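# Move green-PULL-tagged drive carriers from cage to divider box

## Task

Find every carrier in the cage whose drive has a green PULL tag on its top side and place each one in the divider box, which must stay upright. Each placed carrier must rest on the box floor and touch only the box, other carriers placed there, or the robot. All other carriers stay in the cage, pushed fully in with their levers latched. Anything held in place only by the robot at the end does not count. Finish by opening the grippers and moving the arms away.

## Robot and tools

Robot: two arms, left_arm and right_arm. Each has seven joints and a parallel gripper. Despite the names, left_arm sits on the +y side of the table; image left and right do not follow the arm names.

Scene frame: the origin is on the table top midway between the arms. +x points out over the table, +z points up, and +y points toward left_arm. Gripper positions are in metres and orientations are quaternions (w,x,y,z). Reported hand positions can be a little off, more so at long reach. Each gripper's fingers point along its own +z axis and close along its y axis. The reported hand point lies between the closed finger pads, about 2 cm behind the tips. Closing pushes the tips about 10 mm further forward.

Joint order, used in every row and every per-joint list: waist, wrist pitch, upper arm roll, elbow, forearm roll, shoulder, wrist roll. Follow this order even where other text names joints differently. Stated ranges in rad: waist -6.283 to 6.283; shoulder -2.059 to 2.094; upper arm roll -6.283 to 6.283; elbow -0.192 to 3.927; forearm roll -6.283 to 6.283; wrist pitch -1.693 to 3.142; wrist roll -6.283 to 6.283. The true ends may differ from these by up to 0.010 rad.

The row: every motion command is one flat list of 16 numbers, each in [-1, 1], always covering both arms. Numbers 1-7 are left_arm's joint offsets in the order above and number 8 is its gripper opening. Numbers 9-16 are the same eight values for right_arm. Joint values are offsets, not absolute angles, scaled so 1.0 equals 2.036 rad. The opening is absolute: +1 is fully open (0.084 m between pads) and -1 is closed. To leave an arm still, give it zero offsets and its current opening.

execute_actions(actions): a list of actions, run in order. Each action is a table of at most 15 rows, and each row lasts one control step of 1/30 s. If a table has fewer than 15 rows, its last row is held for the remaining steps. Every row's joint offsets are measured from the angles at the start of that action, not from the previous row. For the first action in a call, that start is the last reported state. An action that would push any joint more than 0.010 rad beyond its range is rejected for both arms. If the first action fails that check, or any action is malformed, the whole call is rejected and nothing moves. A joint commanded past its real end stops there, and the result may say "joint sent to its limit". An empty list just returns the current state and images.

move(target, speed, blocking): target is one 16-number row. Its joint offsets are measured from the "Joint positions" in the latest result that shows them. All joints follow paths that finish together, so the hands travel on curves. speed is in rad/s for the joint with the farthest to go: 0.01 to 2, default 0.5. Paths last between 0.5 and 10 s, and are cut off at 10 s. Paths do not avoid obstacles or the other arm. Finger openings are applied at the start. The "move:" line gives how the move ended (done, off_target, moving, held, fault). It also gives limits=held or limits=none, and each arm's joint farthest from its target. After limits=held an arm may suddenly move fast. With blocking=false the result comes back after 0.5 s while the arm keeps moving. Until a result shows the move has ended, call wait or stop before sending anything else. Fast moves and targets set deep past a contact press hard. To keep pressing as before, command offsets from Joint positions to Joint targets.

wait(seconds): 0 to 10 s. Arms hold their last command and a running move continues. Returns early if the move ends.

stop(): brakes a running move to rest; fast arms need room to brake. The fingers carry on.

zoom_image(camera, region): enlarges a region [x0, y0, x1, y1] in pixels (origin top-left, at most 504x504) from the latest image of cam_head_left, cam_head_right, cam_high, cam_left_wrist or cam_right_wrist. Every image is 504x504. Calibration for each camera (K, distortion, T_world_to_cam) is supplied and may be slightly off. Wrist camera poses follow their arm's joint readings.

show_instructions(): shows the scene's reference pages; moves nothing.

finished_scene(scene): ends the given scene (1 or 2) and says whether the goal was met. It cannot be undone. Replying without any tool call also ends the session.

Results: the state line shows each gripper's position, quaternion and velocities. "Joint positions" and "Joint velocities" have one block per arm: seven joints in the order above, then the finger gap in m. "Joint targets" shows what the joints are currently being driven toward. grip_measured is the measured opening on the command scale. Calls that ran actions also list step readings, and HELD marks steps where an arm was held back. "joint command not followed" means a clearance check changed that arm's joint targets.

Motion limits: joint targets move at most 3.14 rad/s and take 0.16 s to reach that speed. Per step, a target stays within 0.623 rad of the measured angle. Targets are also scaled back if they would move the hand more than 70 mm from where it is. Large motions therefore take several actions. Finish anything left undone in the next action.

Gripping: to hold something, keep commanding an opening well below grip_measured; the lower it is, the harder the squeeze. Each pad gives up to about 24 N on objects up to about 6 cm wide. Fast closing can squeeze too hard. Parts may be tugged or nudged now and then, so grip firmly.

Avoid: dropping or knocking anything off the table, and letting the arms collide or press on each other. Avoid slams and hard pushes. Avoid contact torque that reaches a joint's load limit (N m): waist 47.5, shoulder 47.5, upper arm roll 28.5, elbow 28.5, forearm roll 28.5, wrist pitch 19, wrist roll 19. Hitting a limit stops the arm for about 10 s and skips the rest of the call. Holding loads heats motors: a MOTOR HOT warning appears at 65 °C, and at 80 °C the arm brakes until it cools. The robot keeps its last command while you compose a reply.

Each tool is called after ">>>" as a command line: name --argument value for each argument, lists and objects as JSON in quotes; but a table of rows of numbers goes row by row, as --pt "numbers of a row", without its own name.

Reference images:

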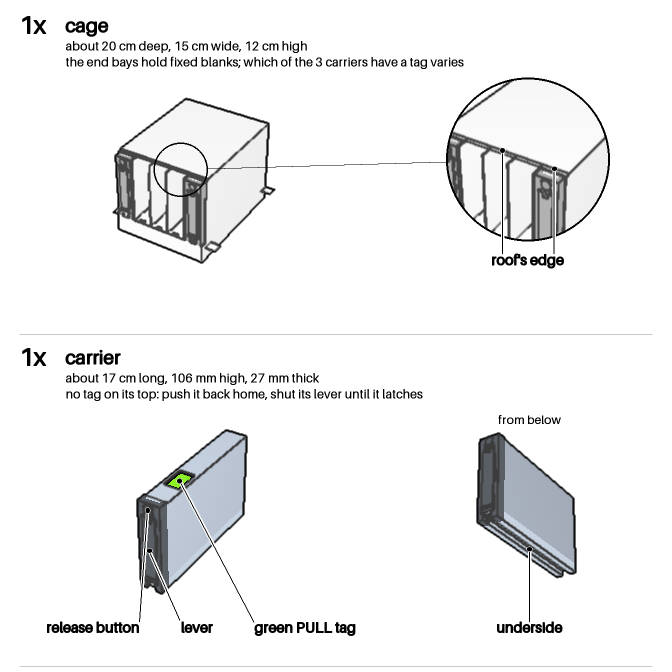

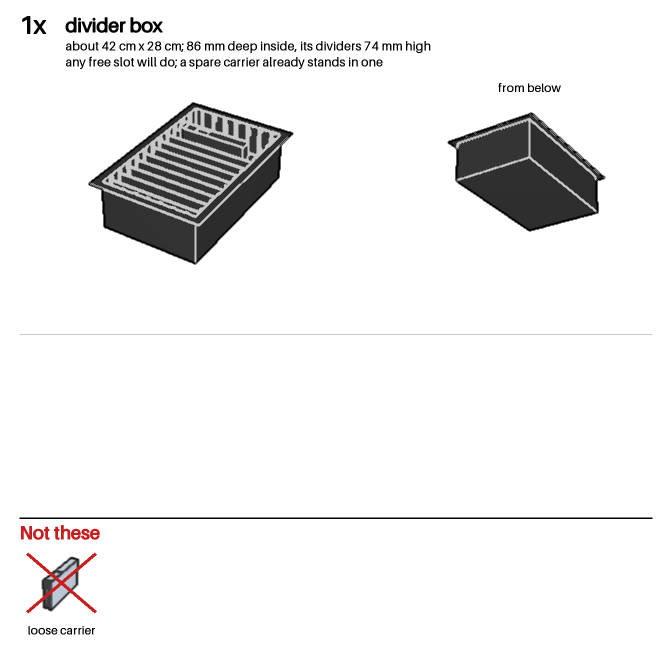

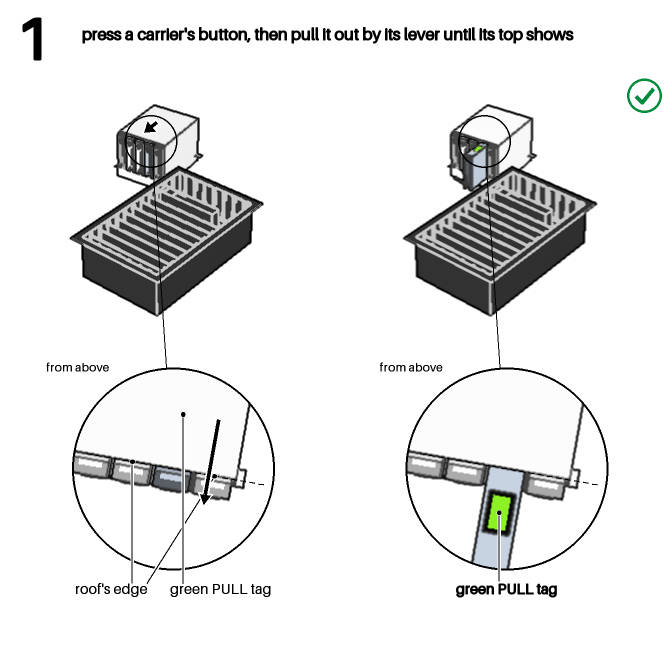

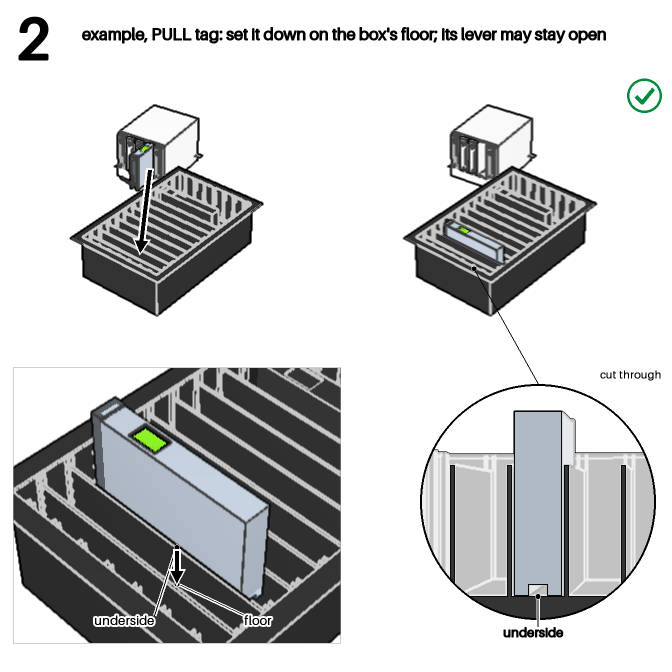

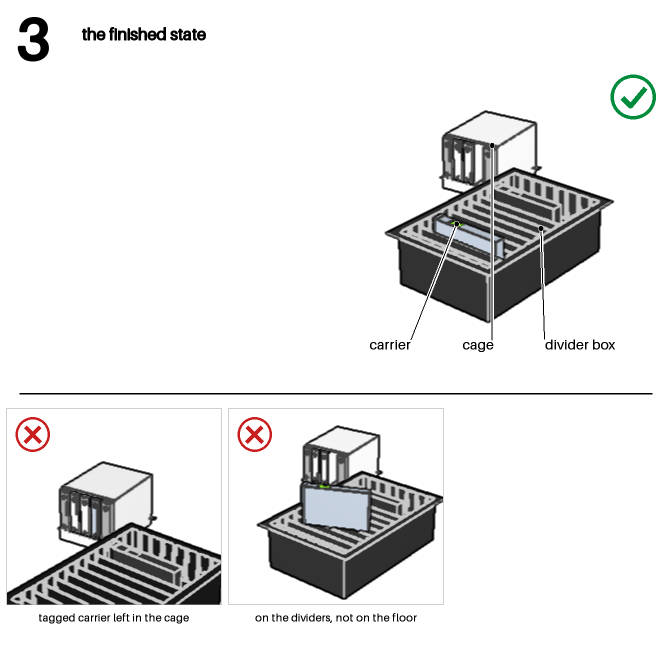

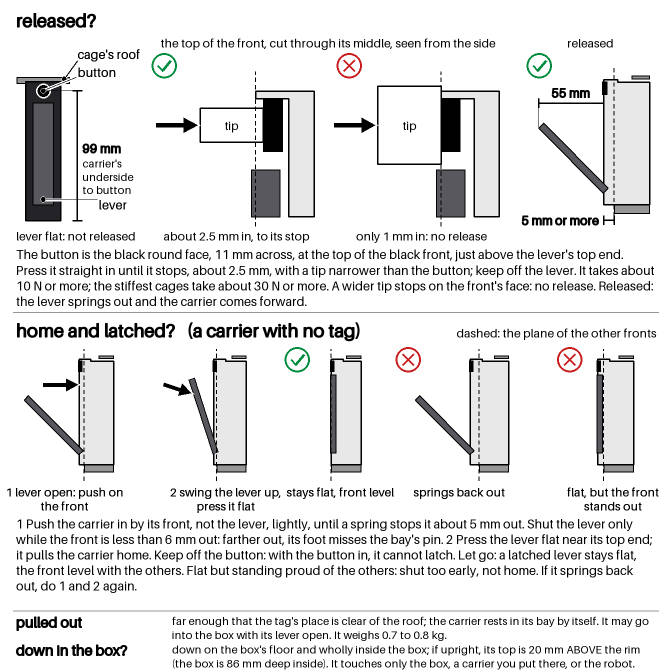

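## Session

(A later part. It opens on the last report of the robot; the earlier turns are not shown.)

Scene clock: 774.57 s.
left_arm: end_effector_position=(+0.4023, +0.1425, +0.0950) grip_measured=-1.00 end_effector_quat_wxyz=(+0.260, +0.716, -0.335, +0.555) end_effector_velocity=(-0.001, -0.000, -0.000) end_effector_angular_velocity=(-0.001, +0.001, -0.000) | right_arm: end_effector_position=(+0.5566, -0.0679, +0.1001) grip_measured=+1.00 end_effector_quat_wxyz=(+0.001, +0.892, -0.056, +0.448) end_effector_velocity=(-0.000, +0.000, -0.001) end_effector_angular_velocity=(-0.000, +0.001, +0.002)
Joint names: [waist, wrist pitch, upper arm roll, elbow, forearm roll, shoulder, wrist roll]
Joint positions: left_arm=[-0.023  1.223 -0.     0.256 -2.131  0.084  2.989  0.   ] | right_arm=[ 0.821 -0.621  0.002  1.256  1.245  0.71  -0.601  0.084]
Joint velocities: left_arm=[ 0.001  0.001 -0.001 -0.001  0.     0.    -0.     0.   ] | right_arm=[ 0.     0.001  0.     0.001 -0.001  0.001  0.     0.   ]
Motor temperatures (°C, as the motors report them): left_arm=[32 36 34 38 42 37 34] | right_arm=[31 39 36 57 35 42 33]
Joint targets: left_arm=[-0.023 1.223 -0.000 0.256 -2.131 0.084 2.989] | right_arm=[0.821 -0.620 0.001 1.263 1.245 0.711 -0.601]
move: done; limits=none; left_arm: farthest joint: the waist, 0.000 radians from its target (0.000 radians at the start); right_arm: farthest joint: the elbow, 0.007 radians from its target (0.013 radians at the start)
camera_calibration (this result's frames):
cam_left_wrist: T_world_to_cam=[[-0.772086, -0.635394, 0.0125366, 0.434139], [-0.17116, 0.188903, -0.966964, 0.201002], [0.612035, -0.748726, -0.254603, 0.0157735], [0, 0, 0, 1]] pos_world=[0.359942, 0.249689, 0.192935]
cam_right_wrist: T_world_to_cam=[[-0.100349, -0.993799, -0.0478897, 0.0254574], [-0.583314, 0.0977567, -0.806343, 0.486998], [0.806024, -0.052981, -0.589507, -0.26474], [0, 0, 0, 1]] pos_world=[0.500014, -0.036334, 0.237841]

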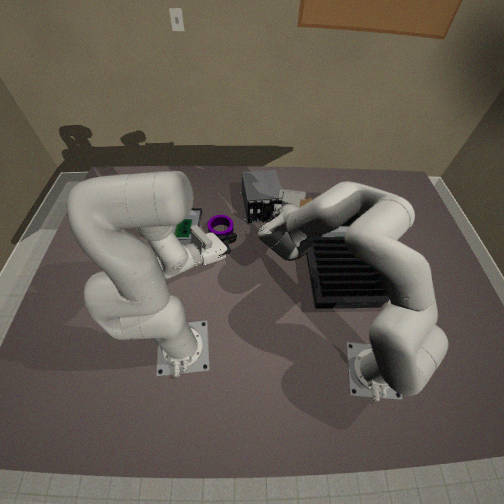

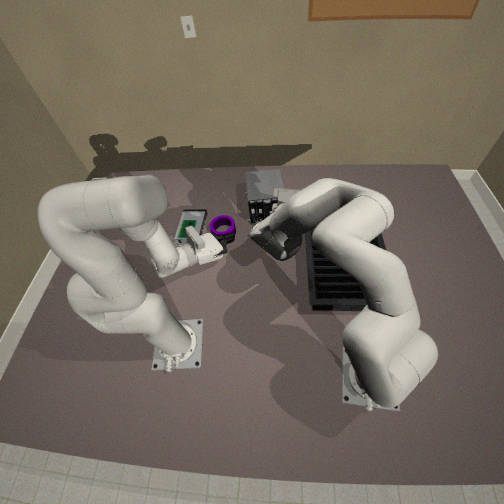

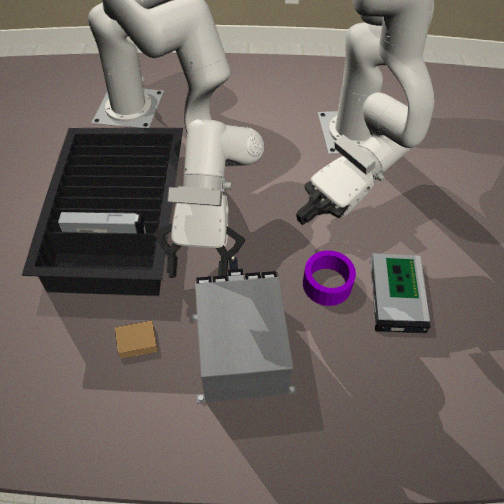

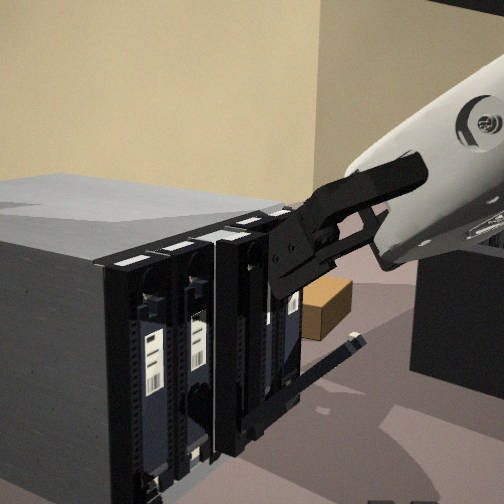

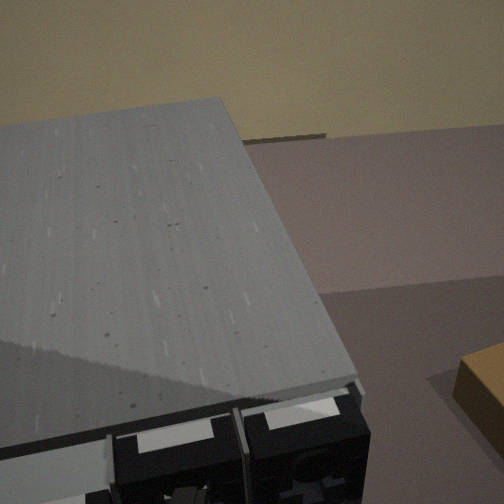

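>>> move --target '[0,0,0,0,0,0,0,-1, 0.0063,0,0,-0.0296,0,-0.0333,0,1]' --speed 0.1

Scene clock: 780.07 s.
left_arm: end_effector_position=(+0.4023, +0.1425, +0.0950) grip_measured=-1.00 end_effector_quat_wxyz=(+0.260, +0.716, -0.335, +0.555) end_effector_velocity=(+0.001, -0.001, +0.001) end_effector_angular_velocity=(-0.000, -0.003, -0.002) | right_arm: end_effector_position=(+0.5456, -0.0673, +0.1183) grip_measured=+1.00 end_effector_quat_wxyz=(-0.004, +0.891, -0.052, +0.450) end_effector_velocity=(-0.002, +0.002, -0.001) end_effector_angular_velocity=(-0.000, +0.004, +0.006)
Joint names: [waist, wrist pitch, upper arm roll, elbow, forearm roll, shoulder, wrist roll]
Joint positions: left_arm=[-0.023  1.223 -0.     0.256 -2.131  0.084  2.989  0.   ] | right_arm=[ 0.834 -0.621  0.002  1.196  1.245  0.642 -0.601  0.084]
Joint velocities: left_arm=[-0.     0.001 -0.001  0.002  0.    -0.     0.001  0.   ] | right_arm=[ 0.002  0.002  0.002 -0.003 -0.001 -0.    -0.    -0.   ]
Motor temperatures (°C, as the motors report them): left_arm=[32 36 34 38 42 37 34] | right_arm=[31 39 37 60 35 43 33]
Joint targets: left_arm=[-0.023 1.223 -0.000 0.256 -2.131 0.084 2.989] | right_arm=[0.834 -0.621 0.002 1.196 1.245 0.642 -0.601]
move: done; limits=none; left_arm: farthest joint: the waist, 0.000 radians from its target (0.000 radians at the start); right_arm: farthest joint: the waist, 0.000 radians from its target (0.013 radians at the start)
camera_calibration (this result's frames):
cam_left_wrist: T_world_to_cam=[[-0.772086, -0.635394, 0.0125367, 0.434139], [-0.17116, 0.188903, -0.966964, 0.201002], [0.612035, -0.748726, -0.254603, 0.0157735], [0, 0, 0, 1]] pos_world=[0.359942, 0.249689, 0.192935]
cam_right_wrist: T_world_to_cam=[[-0.0876422, -0.994725, -0.0532935, 0.0194748], [-0.579482, 0.0944261, -0.809496, 0.493321], [0.810259, -0.0400634, -0.584701, -0.247079], [0, 0, 0, 1]] pos_world=[0.487775, -0.037109, 0.255912]

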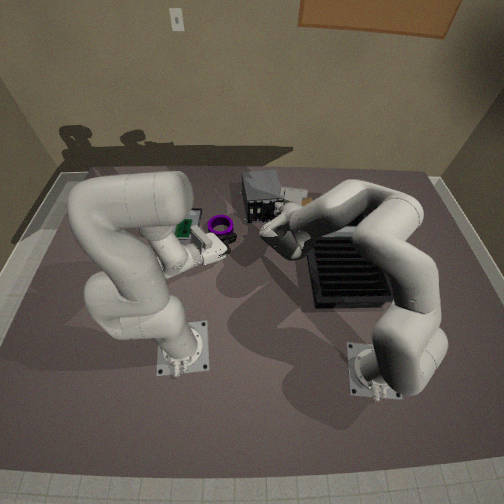

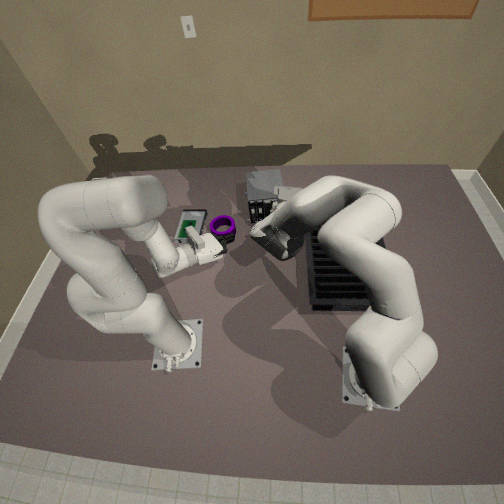

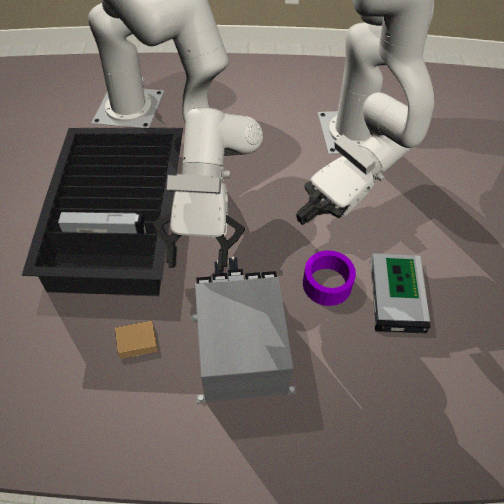

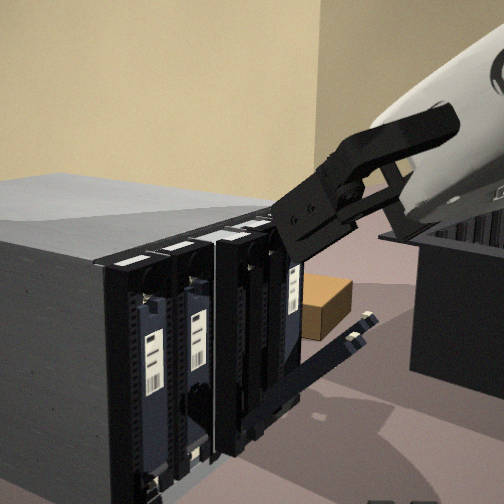

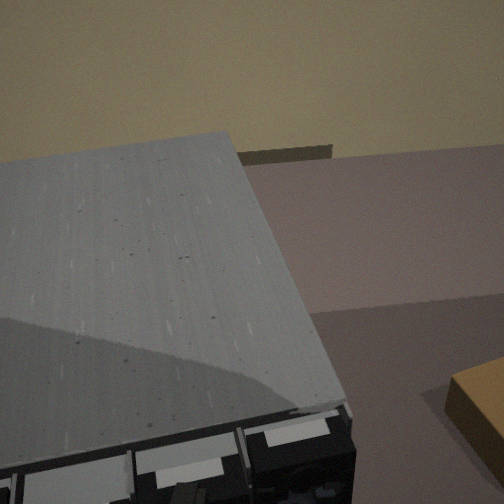

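>>> move --target '[0,0,0,0,0,0,0,-1, 0.0388,0,0,0.029,0,0.0182,0,1]' --speed 0.25

Scene clock: 815.87 s.
left_arm: end_effector_position=(+0.4023, +0.1425, +0.0950) grip_measured=-1.00 end_effector_quat_wxyz=(+0.260, +0.716, -0.335, +0.555) end_effector_velocity=(-0.000, -0.000, -0.000) end_effector_angular_velocity=(+0.001, -0.000, -0.002) | right_arm: end_effector_position=(+0.5356, -0.0117, +0.1188) grip_measured=+1.00 end_effector_quat_wxyz=(-0.029, +0.889, -0.020, +0.457) end_effector_velocity=(-0.001, +0.005, +0.000) end_effector_angular_velocity=(+0.002, -0.001, +0.008)
Joint names: [waist, wrist pitch, upper arm roll, elbow, forearm roll, shoulder, wrist roll]
Joint positions: left_arm=[-0.023  1.223 -0.     0.256 -2.131  0.084  2.989  0.   ] | right_arm=[ 0.912 -0.621  0.001  1.255  1.245  0.679 -0.601  0.084]
Joint velocities: left_arm=[-0.001 -0.001 -0.001  0.     0.     0.     0.001  0.   ] | right_arm=[ 0.004 -0.001  0.004  0.003 -0.002  0.002 -0.     0.   ]
Motor temperatures (°C, as the motors report them): left_arm=[32 36 34 38 42 38 34] | right_arm=[31 38 35 53 35 42 33]
Joint targets: left_arm=[-0.023 1.223 -0.000 0.256 -2.131 0.084 2.989] | right_arm=[0.913 -0.621 0.002 1.255 1.245 0.679 -0.601]
move: done; limits=none; left_arm: farthest joint: the waist, 0.000 radians from its target (0.000 radians at the start); right_arm: farthest joint: the waist, 0.001 radians from its target (0.079 radians at the start)
camera_calibration (this result's frames):
cam_left_wrist: T_world_to_cam=[[-0.772087, -0.635394, 0.0125367, 0.434138], [-0.17116, 0.188903, -0.966964, 0.201002], [0.612035, -0.748726, -0.254603, 0.0157736], [0, 0, 0, 1]] pos_world=[0.359942, 0.249689, 0.192935]
cam_right_wrist: T_world_to_cam=[[-0.00903838, -0.997595, -0.068715, 0.0335868], [-0.572331, 0.06151, -0.817712, 0.479381], [0.819973, 0.031937, -0.571511, -0.242384], [0, 0, 0, 1]] pos_world=[0.473416, 0.0117604, 0.255779]

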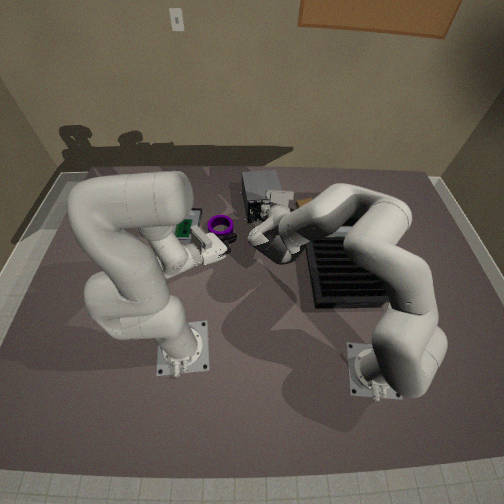

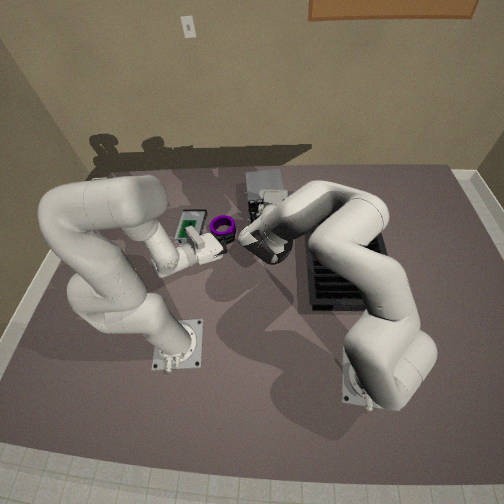

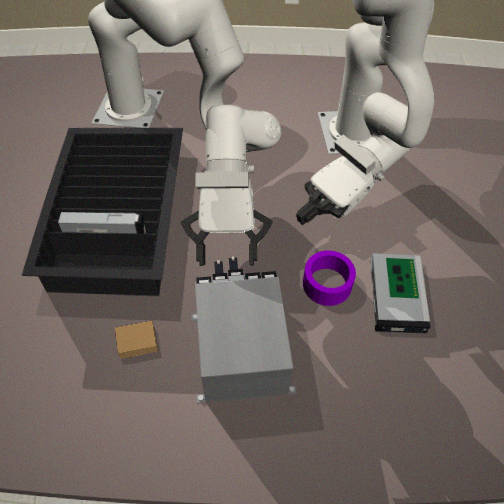

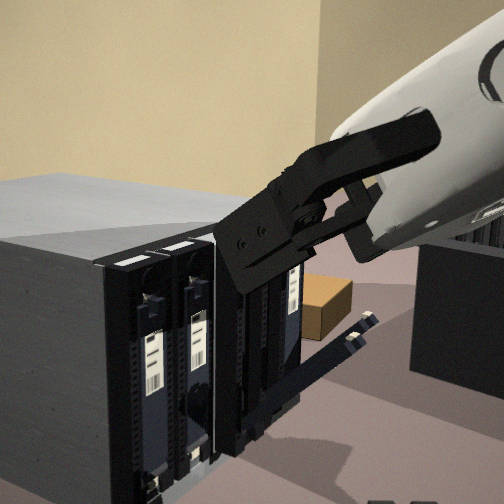

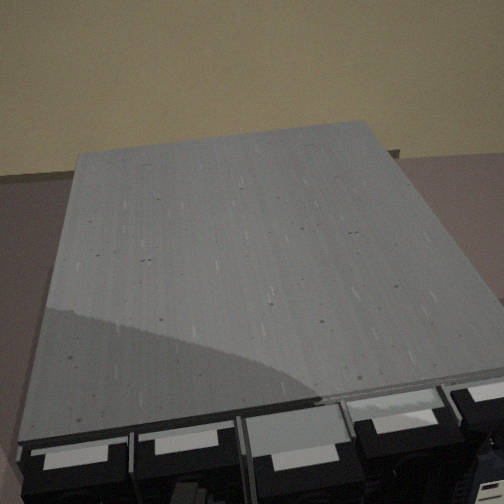

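>>> move --target '[0,0,0,0,0,0,0,-1, -0.0007,0,0,0.0145,0,0.0223,0,1]' --speed 0.1

>>> zoom_image --camera "cam_right_wrist" --region '[80, 354, 300, 504]'

>>> zoom_image --camera "cam_left_wrist" --region '[130, 190, 310, 370]'

Scene clock: 820.93 s.
left_arm: end_effector_position=(+0.4023, +0.1425, +0.0950) grip_measured=-1.00 end_effector_quat_wxyz=(+0.260, +0.716, -0.335, +0.555) end_effector_velocity=(+0.000, -0.001, +0.001) end_effector_angular_velocity=(-0.001, -0.002, -0.001) | right_arm: end_effector_position=(+0.5383, -0.0103, +0.1024) grip_measured=+1.00 end_effector_quat_wxyz=(-0.023, +0.892, -0.019, +0.452) end_effector_velocity=(-0.000, +0.001, -0.001) end_effector_angular_velocity=(-0.001, +0.000, +0.001)
Joint names: [waist, wrist pitch, upper arm roll, elbow, forearm roll, shoulder, wrist roll]
Joint positions: left_arm=[-0.023  1.223 -0.     0.256 -2.131  0.084  2.989  0.   ] | right_arm=[ 0.911 -0.621  0.001  1.284  1.245  0.724 -0.601  0.084]
Joint velocities: left_arm=[ 0.     0.002 -0.001  0.001 -0.     0.     0.001  0.   ] | right_arm=[ 0.001 -0.001  0.001  0.002  0.001  0.002 -0.    -0.   ]
Motor temperatures (°C, as the motors report them): left_arm=[32 36 34 38 42 38 34] | right_arm=[31 38 35 53 35 42 33]
Joint targets: left_arm=[-0.023 1.223 -0.000 0.256 -2.131 0.084 2.989] | right_arm=[0.911 -0.621 0.001 1.284 1.245 0.724 -0.601]
move: done; limits=none; left_arm: farthest joint: the waist, 0.000 radians from its target (0.000 radians at the start); right_arm: farthest joint: the shoulder, 0.001 radians from its target (0.045 radians at the start)
camera_calibration (this result's frames):
cam_left_wrist: T_world_to_cam=[[-0.772087, -0.635394, 0.0125365, 0.434138], [-0.17116, 0.188903, -0.966964, 0.201002], [0.612035, -0.748726, -0.254603, 0.0157736], [0, 0, 0, 1]] pos_world=[0.359942, 0.249689, 0.192935]
cam_right_wrist: T_world_to_cam=[[-0.0111787, -0.998273, -0.0576788, 0.0338974], [-0.581212, 0.0534245, -0.811997, 0.471532], [0.813676, 0.0244465, -0.580805, -0.249718], [0, 0, 0, 1]] pos_world=[0.477628, 0.0147523, 0.2398]

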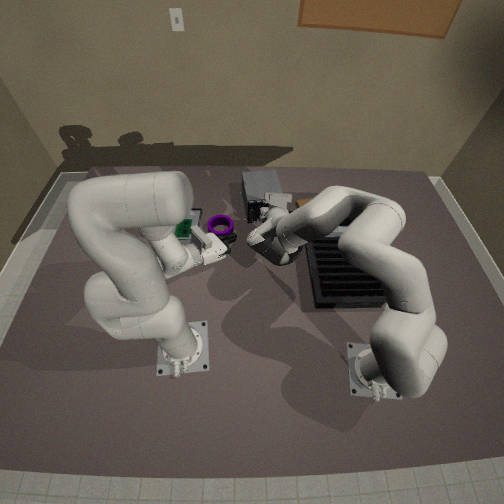

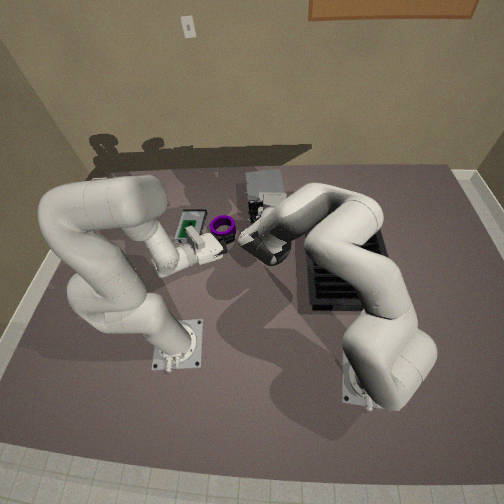

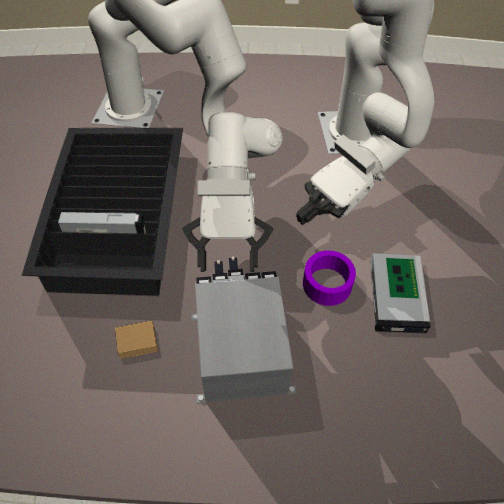

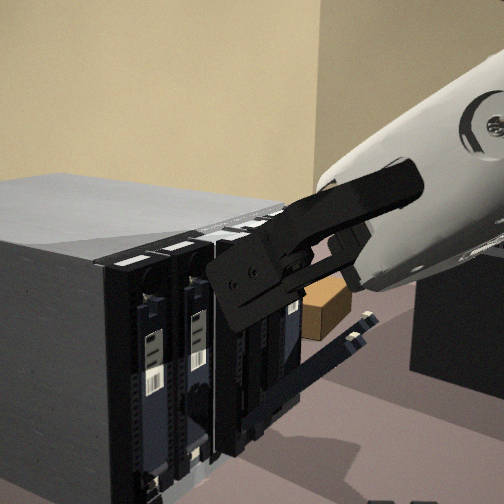

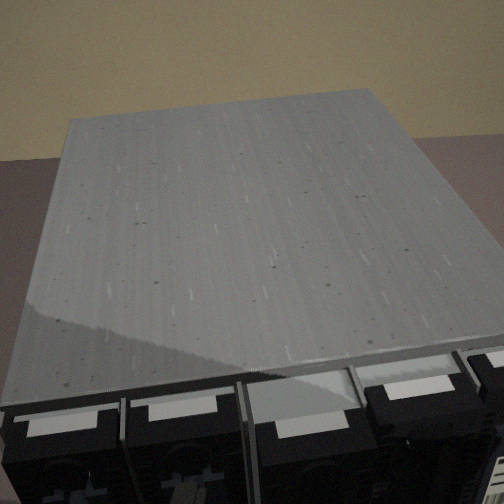

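Region (80, 354, 300, 504) of cam_right_wrist's 504x504 image, scaled by 2.291, with more detail than that image has; it fills the top 344 rows of this view, and the rest is white.

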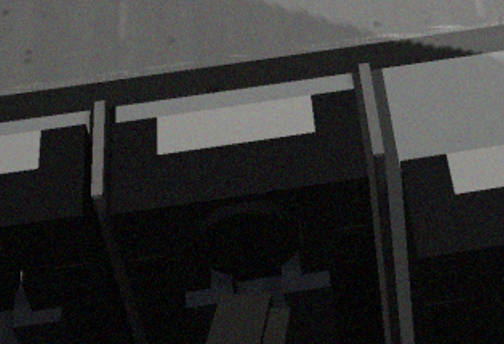

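Region (130, 190, 310, 370) of cam_left_wrist's 504x504 image, scaled by 2.800, with more detail than that image has.

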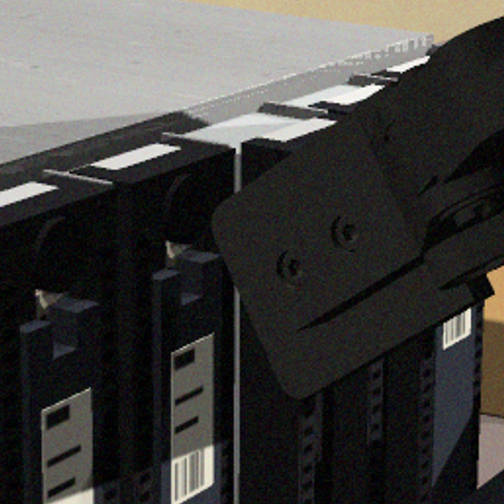

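>>> move --target '[0,0,0,0,0,0,0,-1, -0.0027,0,0,0.0117,0,0.0076,0,1]' --speed 0.05

>>> zoom_image --camera "cam_right_wrist" --region '[80, 354, 300, 504]'

>>> zoom_image --camera "cam_left_wrist" --region '[130, 190, 310, 370]'

Scene clock: 835.50 s.
left_arm: end_effector_position=(+0.4023, +0.1425, +0.0950) grip_measured=-1.00 end_effector_quat_wxyz=(+0.260, +0.716, -0.335, +0.555) end_effector_velocity=(+0.000, +0.000, -0.000) end_effector_angular_velocity=(-0.000, +0.000, +0.001) | right_arm: end_effector_position=(+0.5439, -0.0095, +0.1020) grip_measured=+1.00 end_effector_quat_wxyz=(-0.025, +0.890, -0.022, +0.455) end_effector_velocity=(+0.001, +0.001, +0.001) end_effector_angular_velocity=(-0.000, -0.003, +0.002)
Joint names: [waist, wrist pitch, upper arm roll, elbow, forearm roll, shoulder, wrist roll]
Joint positions: left_arm=[-0.023  1.223 -0.     0.256 -2.131  0.084  2.989  0.   ] | right_arm=[ 0.905 -0.621  0.001  1.308  1.245  0.739 -0.601  0.084]
Joint velocities: left_arm=[-0.     0.     0.002  0.     0.     0.    -0.     0.   ] | right_arm=[-0.    -0.002  0.     0.002 -0.004  0.001  0.001  0.   ]
Motor temperatures (°C, as the motors report them): left_arm=[32 36 34 38 42 38 34] | right_arm=[31 38 35 52 35 42 33]
Joint targets: left_arm=[-0.023 1.223 -0.000 0.256 -2.131 0.084 2.989] | right_arm=[0.905 -0.621 0.001 1.308 1.245 0.739 -0.601]
move: done; limits=none; left_arm: farthest joint: the waist, 0.000 radians from its target (0.000 radians at the start); right_arm: farthest joint: the waist, 0.000 radians from its target (0.005 radians at the start)
camera_calibration (this result's frames):
cam_left_wrist: T_world_to_cam=[[-0.772086, -0.635394, 0.0125366, 0.434138], [-0.17116, 0.188903, -0.966964, 0.201002], [0.612035, -0.748726, -0.254603, 0.0157735], [0, 0, 0, 1]] pos_world=[0.359942, 0.249689, 0.192935]
cam_right_wrist: T_world_to_cam=[[-0.0162366, -0.997844, -0.0635898, 0.038134], [-0.576129, 0.0613158, -0.815056, 0.472099], [0.817198, 0.0234022, -0.575882, -0.256985], [0, 0, 0, 1]] pos_world=[0.482617, 0.0151187, 0.239218]

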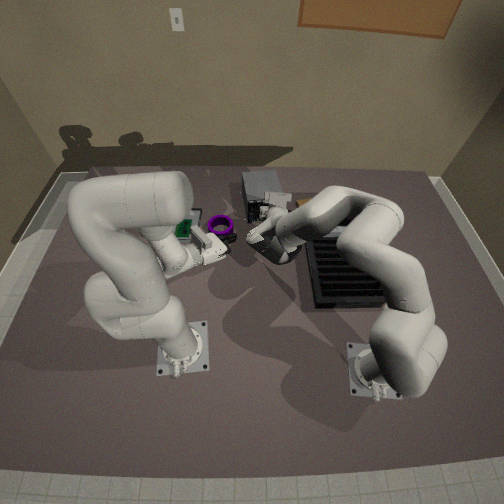

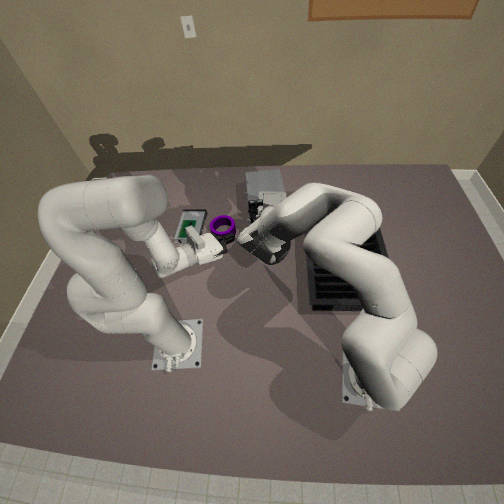

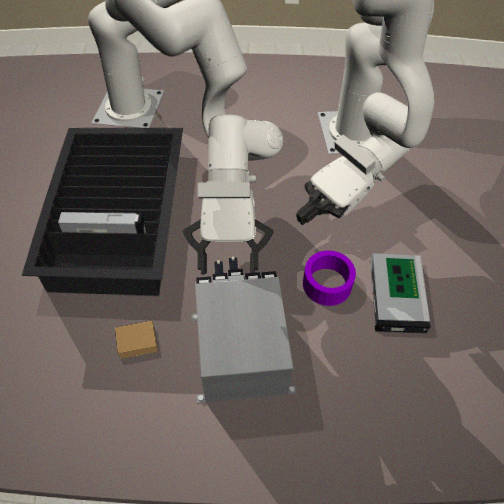

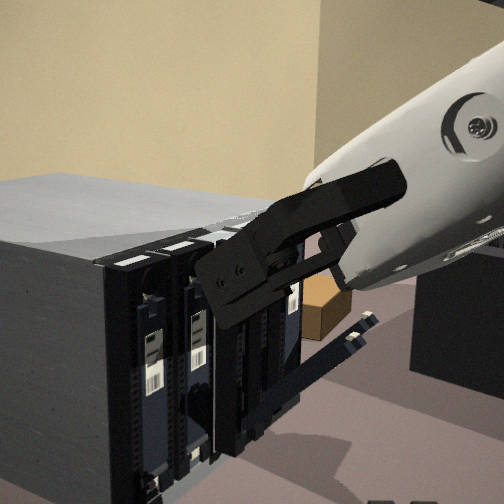

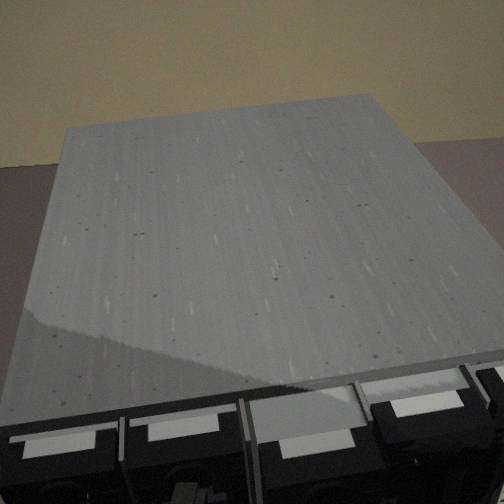

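Region (80, 354, 300, 504) of cam_right_wrist's 504x504 image, scaled by 2.291, with more detail than that image has; it fills the top 344 rows of this view, and the rest is white.

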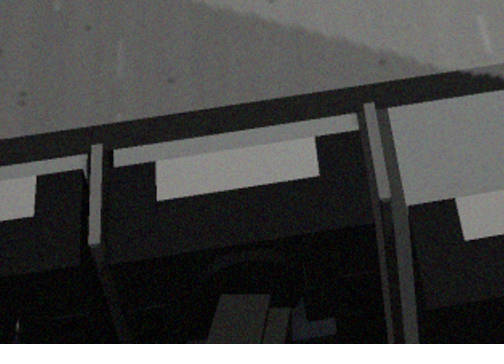

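Region (130, 190, 310, 370) of cam_left_wrist's 504x504 image, scaled by 2.800, with more detail than that image has.

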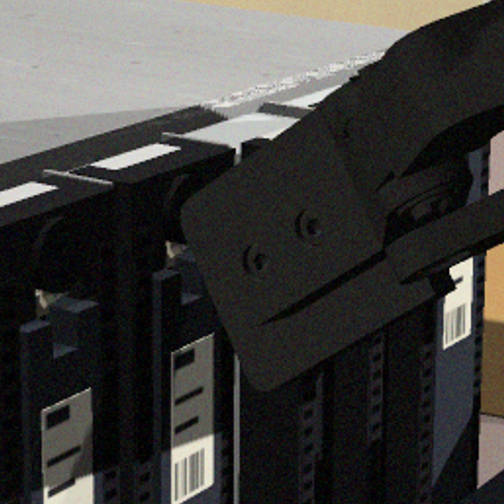

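>>> move --target '[0,0,0,0,0,0,0,-1, -0.0024,0,0,0.0070,0,0.0046,0,1]' --speed 0.03

>>> zoom_image --camera "cam_right_wrist" --region '[80, 354, 300, 504]'

>>> zoom_image --camera "cam_left_wrist" --region '[130, 190, 310, 370]'

Scene clock: 844.90 s.
left_arm: end_effector_position=(+0.4023, +0.1425, +0.0950) grip_measured=-1.00 end_effector_quat_wxyz=(+0.260, +0.716, -0.335, +0.555) end_effector_velocity=(-0.001, +0.000, -0.001) end_effector_angular_velocity=(+0.002, +0.002, +0.000) | right_arm: end_effector_position=(+0.5471, -0.0091, +0.1013) grip_measured=+1.00 end_effector_quat_wxyz=(-0.026, +0.889, -0.025, +0.456) end_effector_velocity=(+0.000, -0.001, +0.000) end_effector_angular_velocity=(-0.001, -0.002, -0.002)
Joint names: [waist, wrist pitch, upper arm roll, elbow, forearm roll, shoulder, wrist roll]
Joint positions: left_arm=[-0.023  1.223 -0.     0.256 -2.131  0.084  2.989  0.   ] | right_arm=[ 0.901 -0.621  0.002  1.321  1.245  0.748 -0.601  0.084]
Joint velocities: left_arm=[-0.    -0.002  0.    -0.002  0.    -0.     0.001  0.   ] | right_arm=[-0.    -0.002 -0.     0.001  0.     0.001  0.     0.   ]
Motor temperatures (°C, as the motors report them): left_arm=[32 36 34 38 42 38 34] | right_arm=[31 38 35 52 35 42 33]
Joint targets: left_arm=[-0.023 1.223 -0.000 0.256 -2.131 0.084 2.989] | right_arm=[0.901 -0.621 0.001 1.322 1.245 0.748 -0.601]
move: done; limits=none; left_arm: farthest joint: the waist, 0.000 radians from its target (0.000 radians at the start); right_arm: farthest joint: the waist, 0.001 radians from its target (0.005 radians at the start)
camera_calibration (this result's frames):
cam_left_wrist: T_world_to_cam=[[-0.772087, -0.635394, 0.0125364, 0.434139], [-0.171159, 0.188903, -0.966964, 0.201002], [0.612035, -0.748726, -0.254603, 0.0157735], [0, 0, 0, 1]] pos_world=[0.359942, 0.249689, 0.192935]
cam_right_wrist: T_world_to_cam=[[-0.019184, -0.997558, -0.0671541, 0.0404796], [-0.574083, 0.0659811, -0.816134, 0.472328], [0.818572, 0.0228954, -0.573947, -0.260984], [0, 0, 0, 1]] pos_world=[0.485566, 0.0151914, 0.238411]

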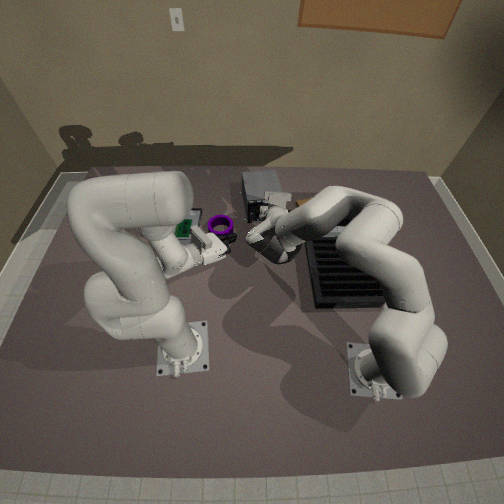

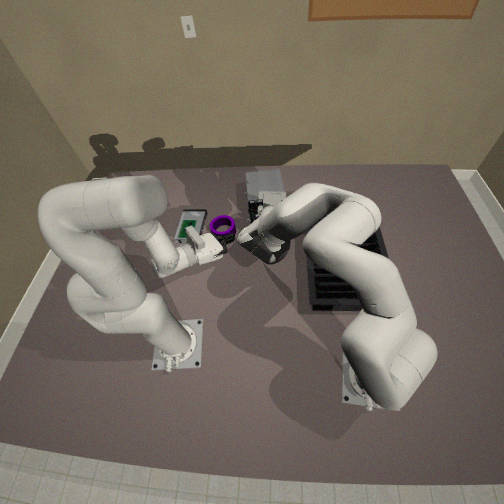

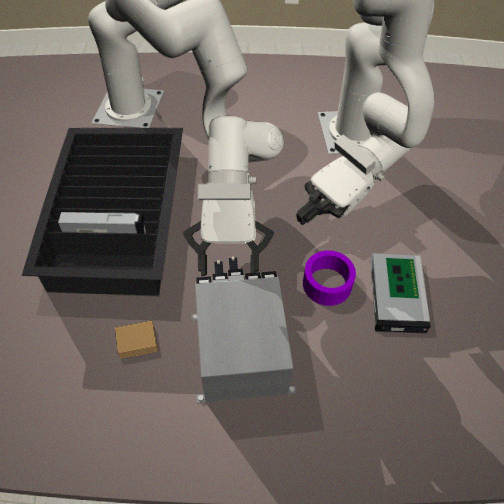

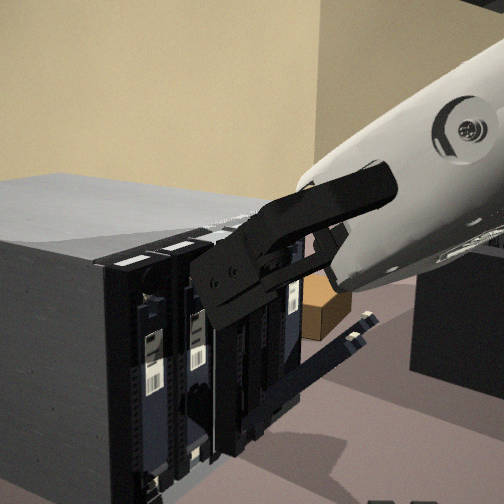

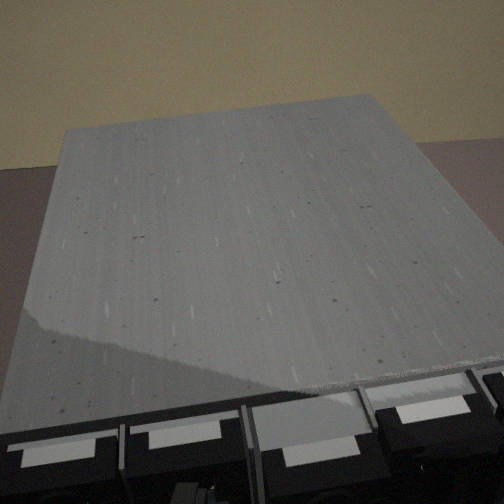

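Region (80, 354, 300, 504) of cam_right_wrist's 504x504 image, scaled by 2.291, with more detail than that image has; it fills the top 344 rows of this view, and the rest is white.

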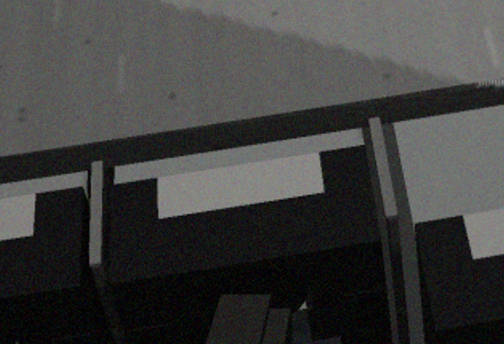

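Region (130, 190, 310, 370) of cam_left_wrist's 504x504 image, scaled by 2.800, with more detail than that image has.

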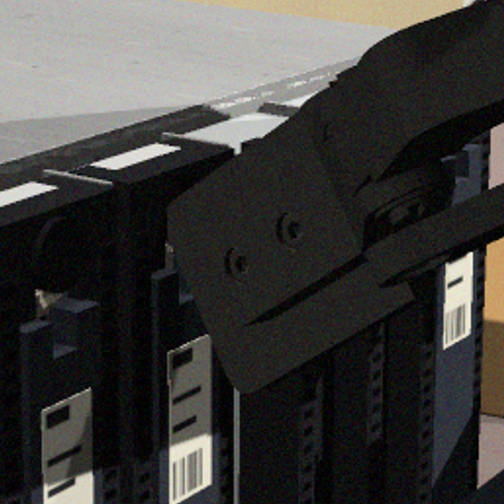

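>>> move --target '[0,0,0,0,0,0,0,-1, -0.0014,0,0,0.001,0,-0.0002,0,1]' --speed 0.03

>>> zoom_image --camera "cam_right_wrist" --region '[80, 354, 300, 504]'

Scene clock: 852.50 s.
left_arm: end_effector_position=(+0.4023, +0.1425, +0.0950) grip_measured=-1.00 end_effector_quat_wxyz=(+0.260, +0.716, -0.335, +0.555) end_effector_velocity=(+0.000, +0.001, -0.000) end_effector_angular_velocity=(+0.002, -0.000, +0.001) | right_arm: end_effector_position=(+0.5483, -0.0100, +0.1022) grip_measured=+1.00 end_effector_quat_wxyz=(-0.026, +0.889, -0.026, +0.456) end_effector_velocity=(-0.000, +0.001, +0.001) end_effector_angular_velocity=(+0.001, -0.001, +0.001)
Joint names: [waist, wrist pitch, upper arm roll, elbow, forearm roll, shoulder, wrist roll]
Joint positions: left_arm=[-0.023  1.223 -0.     0.256 -2.131  0.084  2.989  0.   ] | right_arm=[ 0.899 -0.621  0.002  1.323  1.245  0.748 -0.602  0.084]
Joint velocities: left_arm=[-0.    -0.001  0.001  0.     0.     0.     0.001  0.   ] | right_arm=[ 0.002 -0.    -0.001  0.001  0.001 -0.     0.     0.   ]
Motor temperatures (°C, as the motors report them): left_arm=[32 36 34 38 42 38 34] | right_arm=[31 38 35 53 35 42 33]
Joint targets: left_arm=[-0.023 1.223 -0.000 0.256 -2.131 0.084 2.989] | right_arm=[0.898 -0.621 0.002 1.324 1.245 0.748 -0.601]
move: done; limits=none; left_arm: farthest joint: the waist, 0.000 radians from its target (0.000 radians at the start); right_arm: farthest joint: the waist, 0.001 radians from its target (0.002 radians at the start)
camera_calibration (this result's frames):
cam_left_wrist: T_world_to_cam=[[-0.772087, -0.635394, 0.0125363, 0.434139], [-0.171159, 0.188903, -0.966964, 0.201002], [0.612035, -0.748726, -0.254603, 0.0157735], [0, 0, 0, 1]] pos_world=[0.359942, 0.249689, 0.192935]
cam_right_wrist: T_world_to_cam=[[-0.0214458, -0.997394, -0.0688872, 0.0410851], [-0.572736, 0.0687326, -0.816853, 0.473216], [0.819459, 0.0219361, -0.572718, -0.262045], [0, 0, 0, 1]] pos_world=[0.486644, 0.014201, 0.2393]

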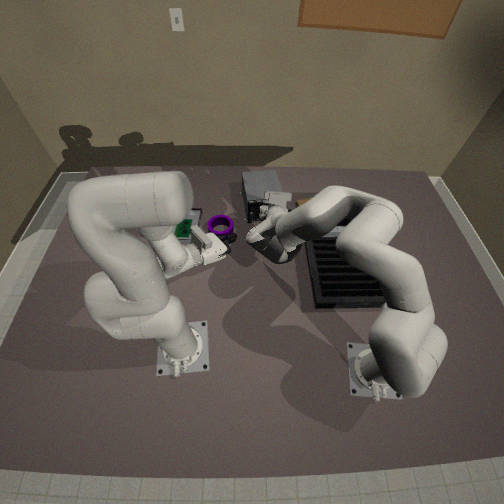

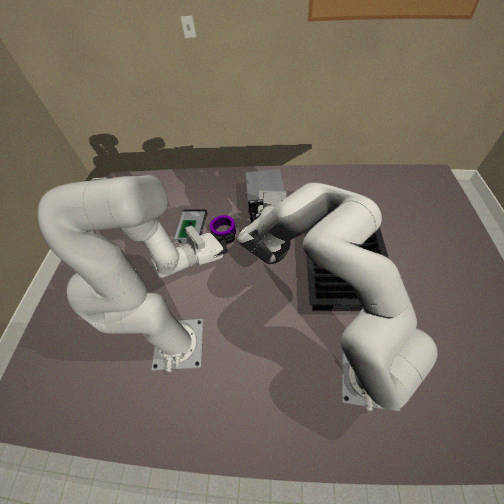

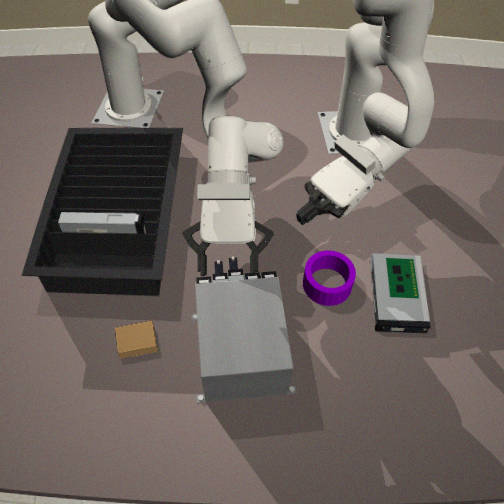

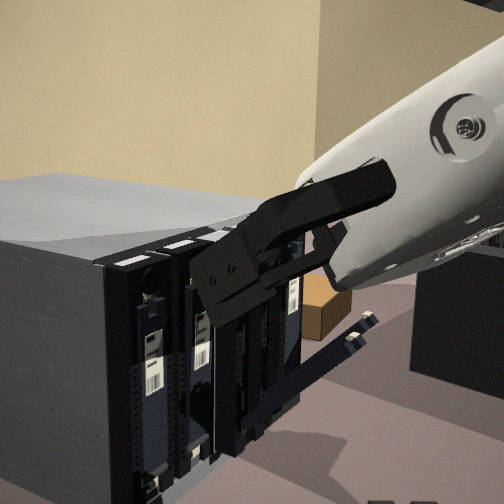

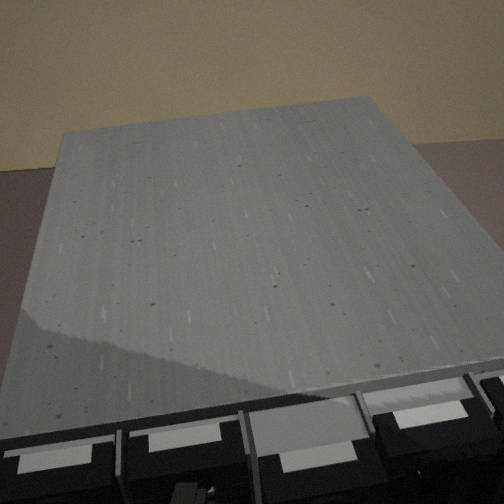

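Region (80, 354, 300, 504) of cam_right_wrist's 504x504 image, scaled by 2.291, with more detail than that image has; it fills the top 344 rows of this view, and the rest is white.

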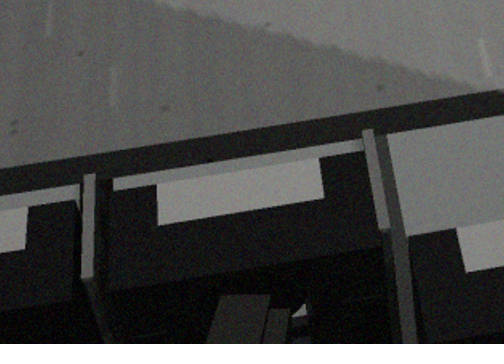

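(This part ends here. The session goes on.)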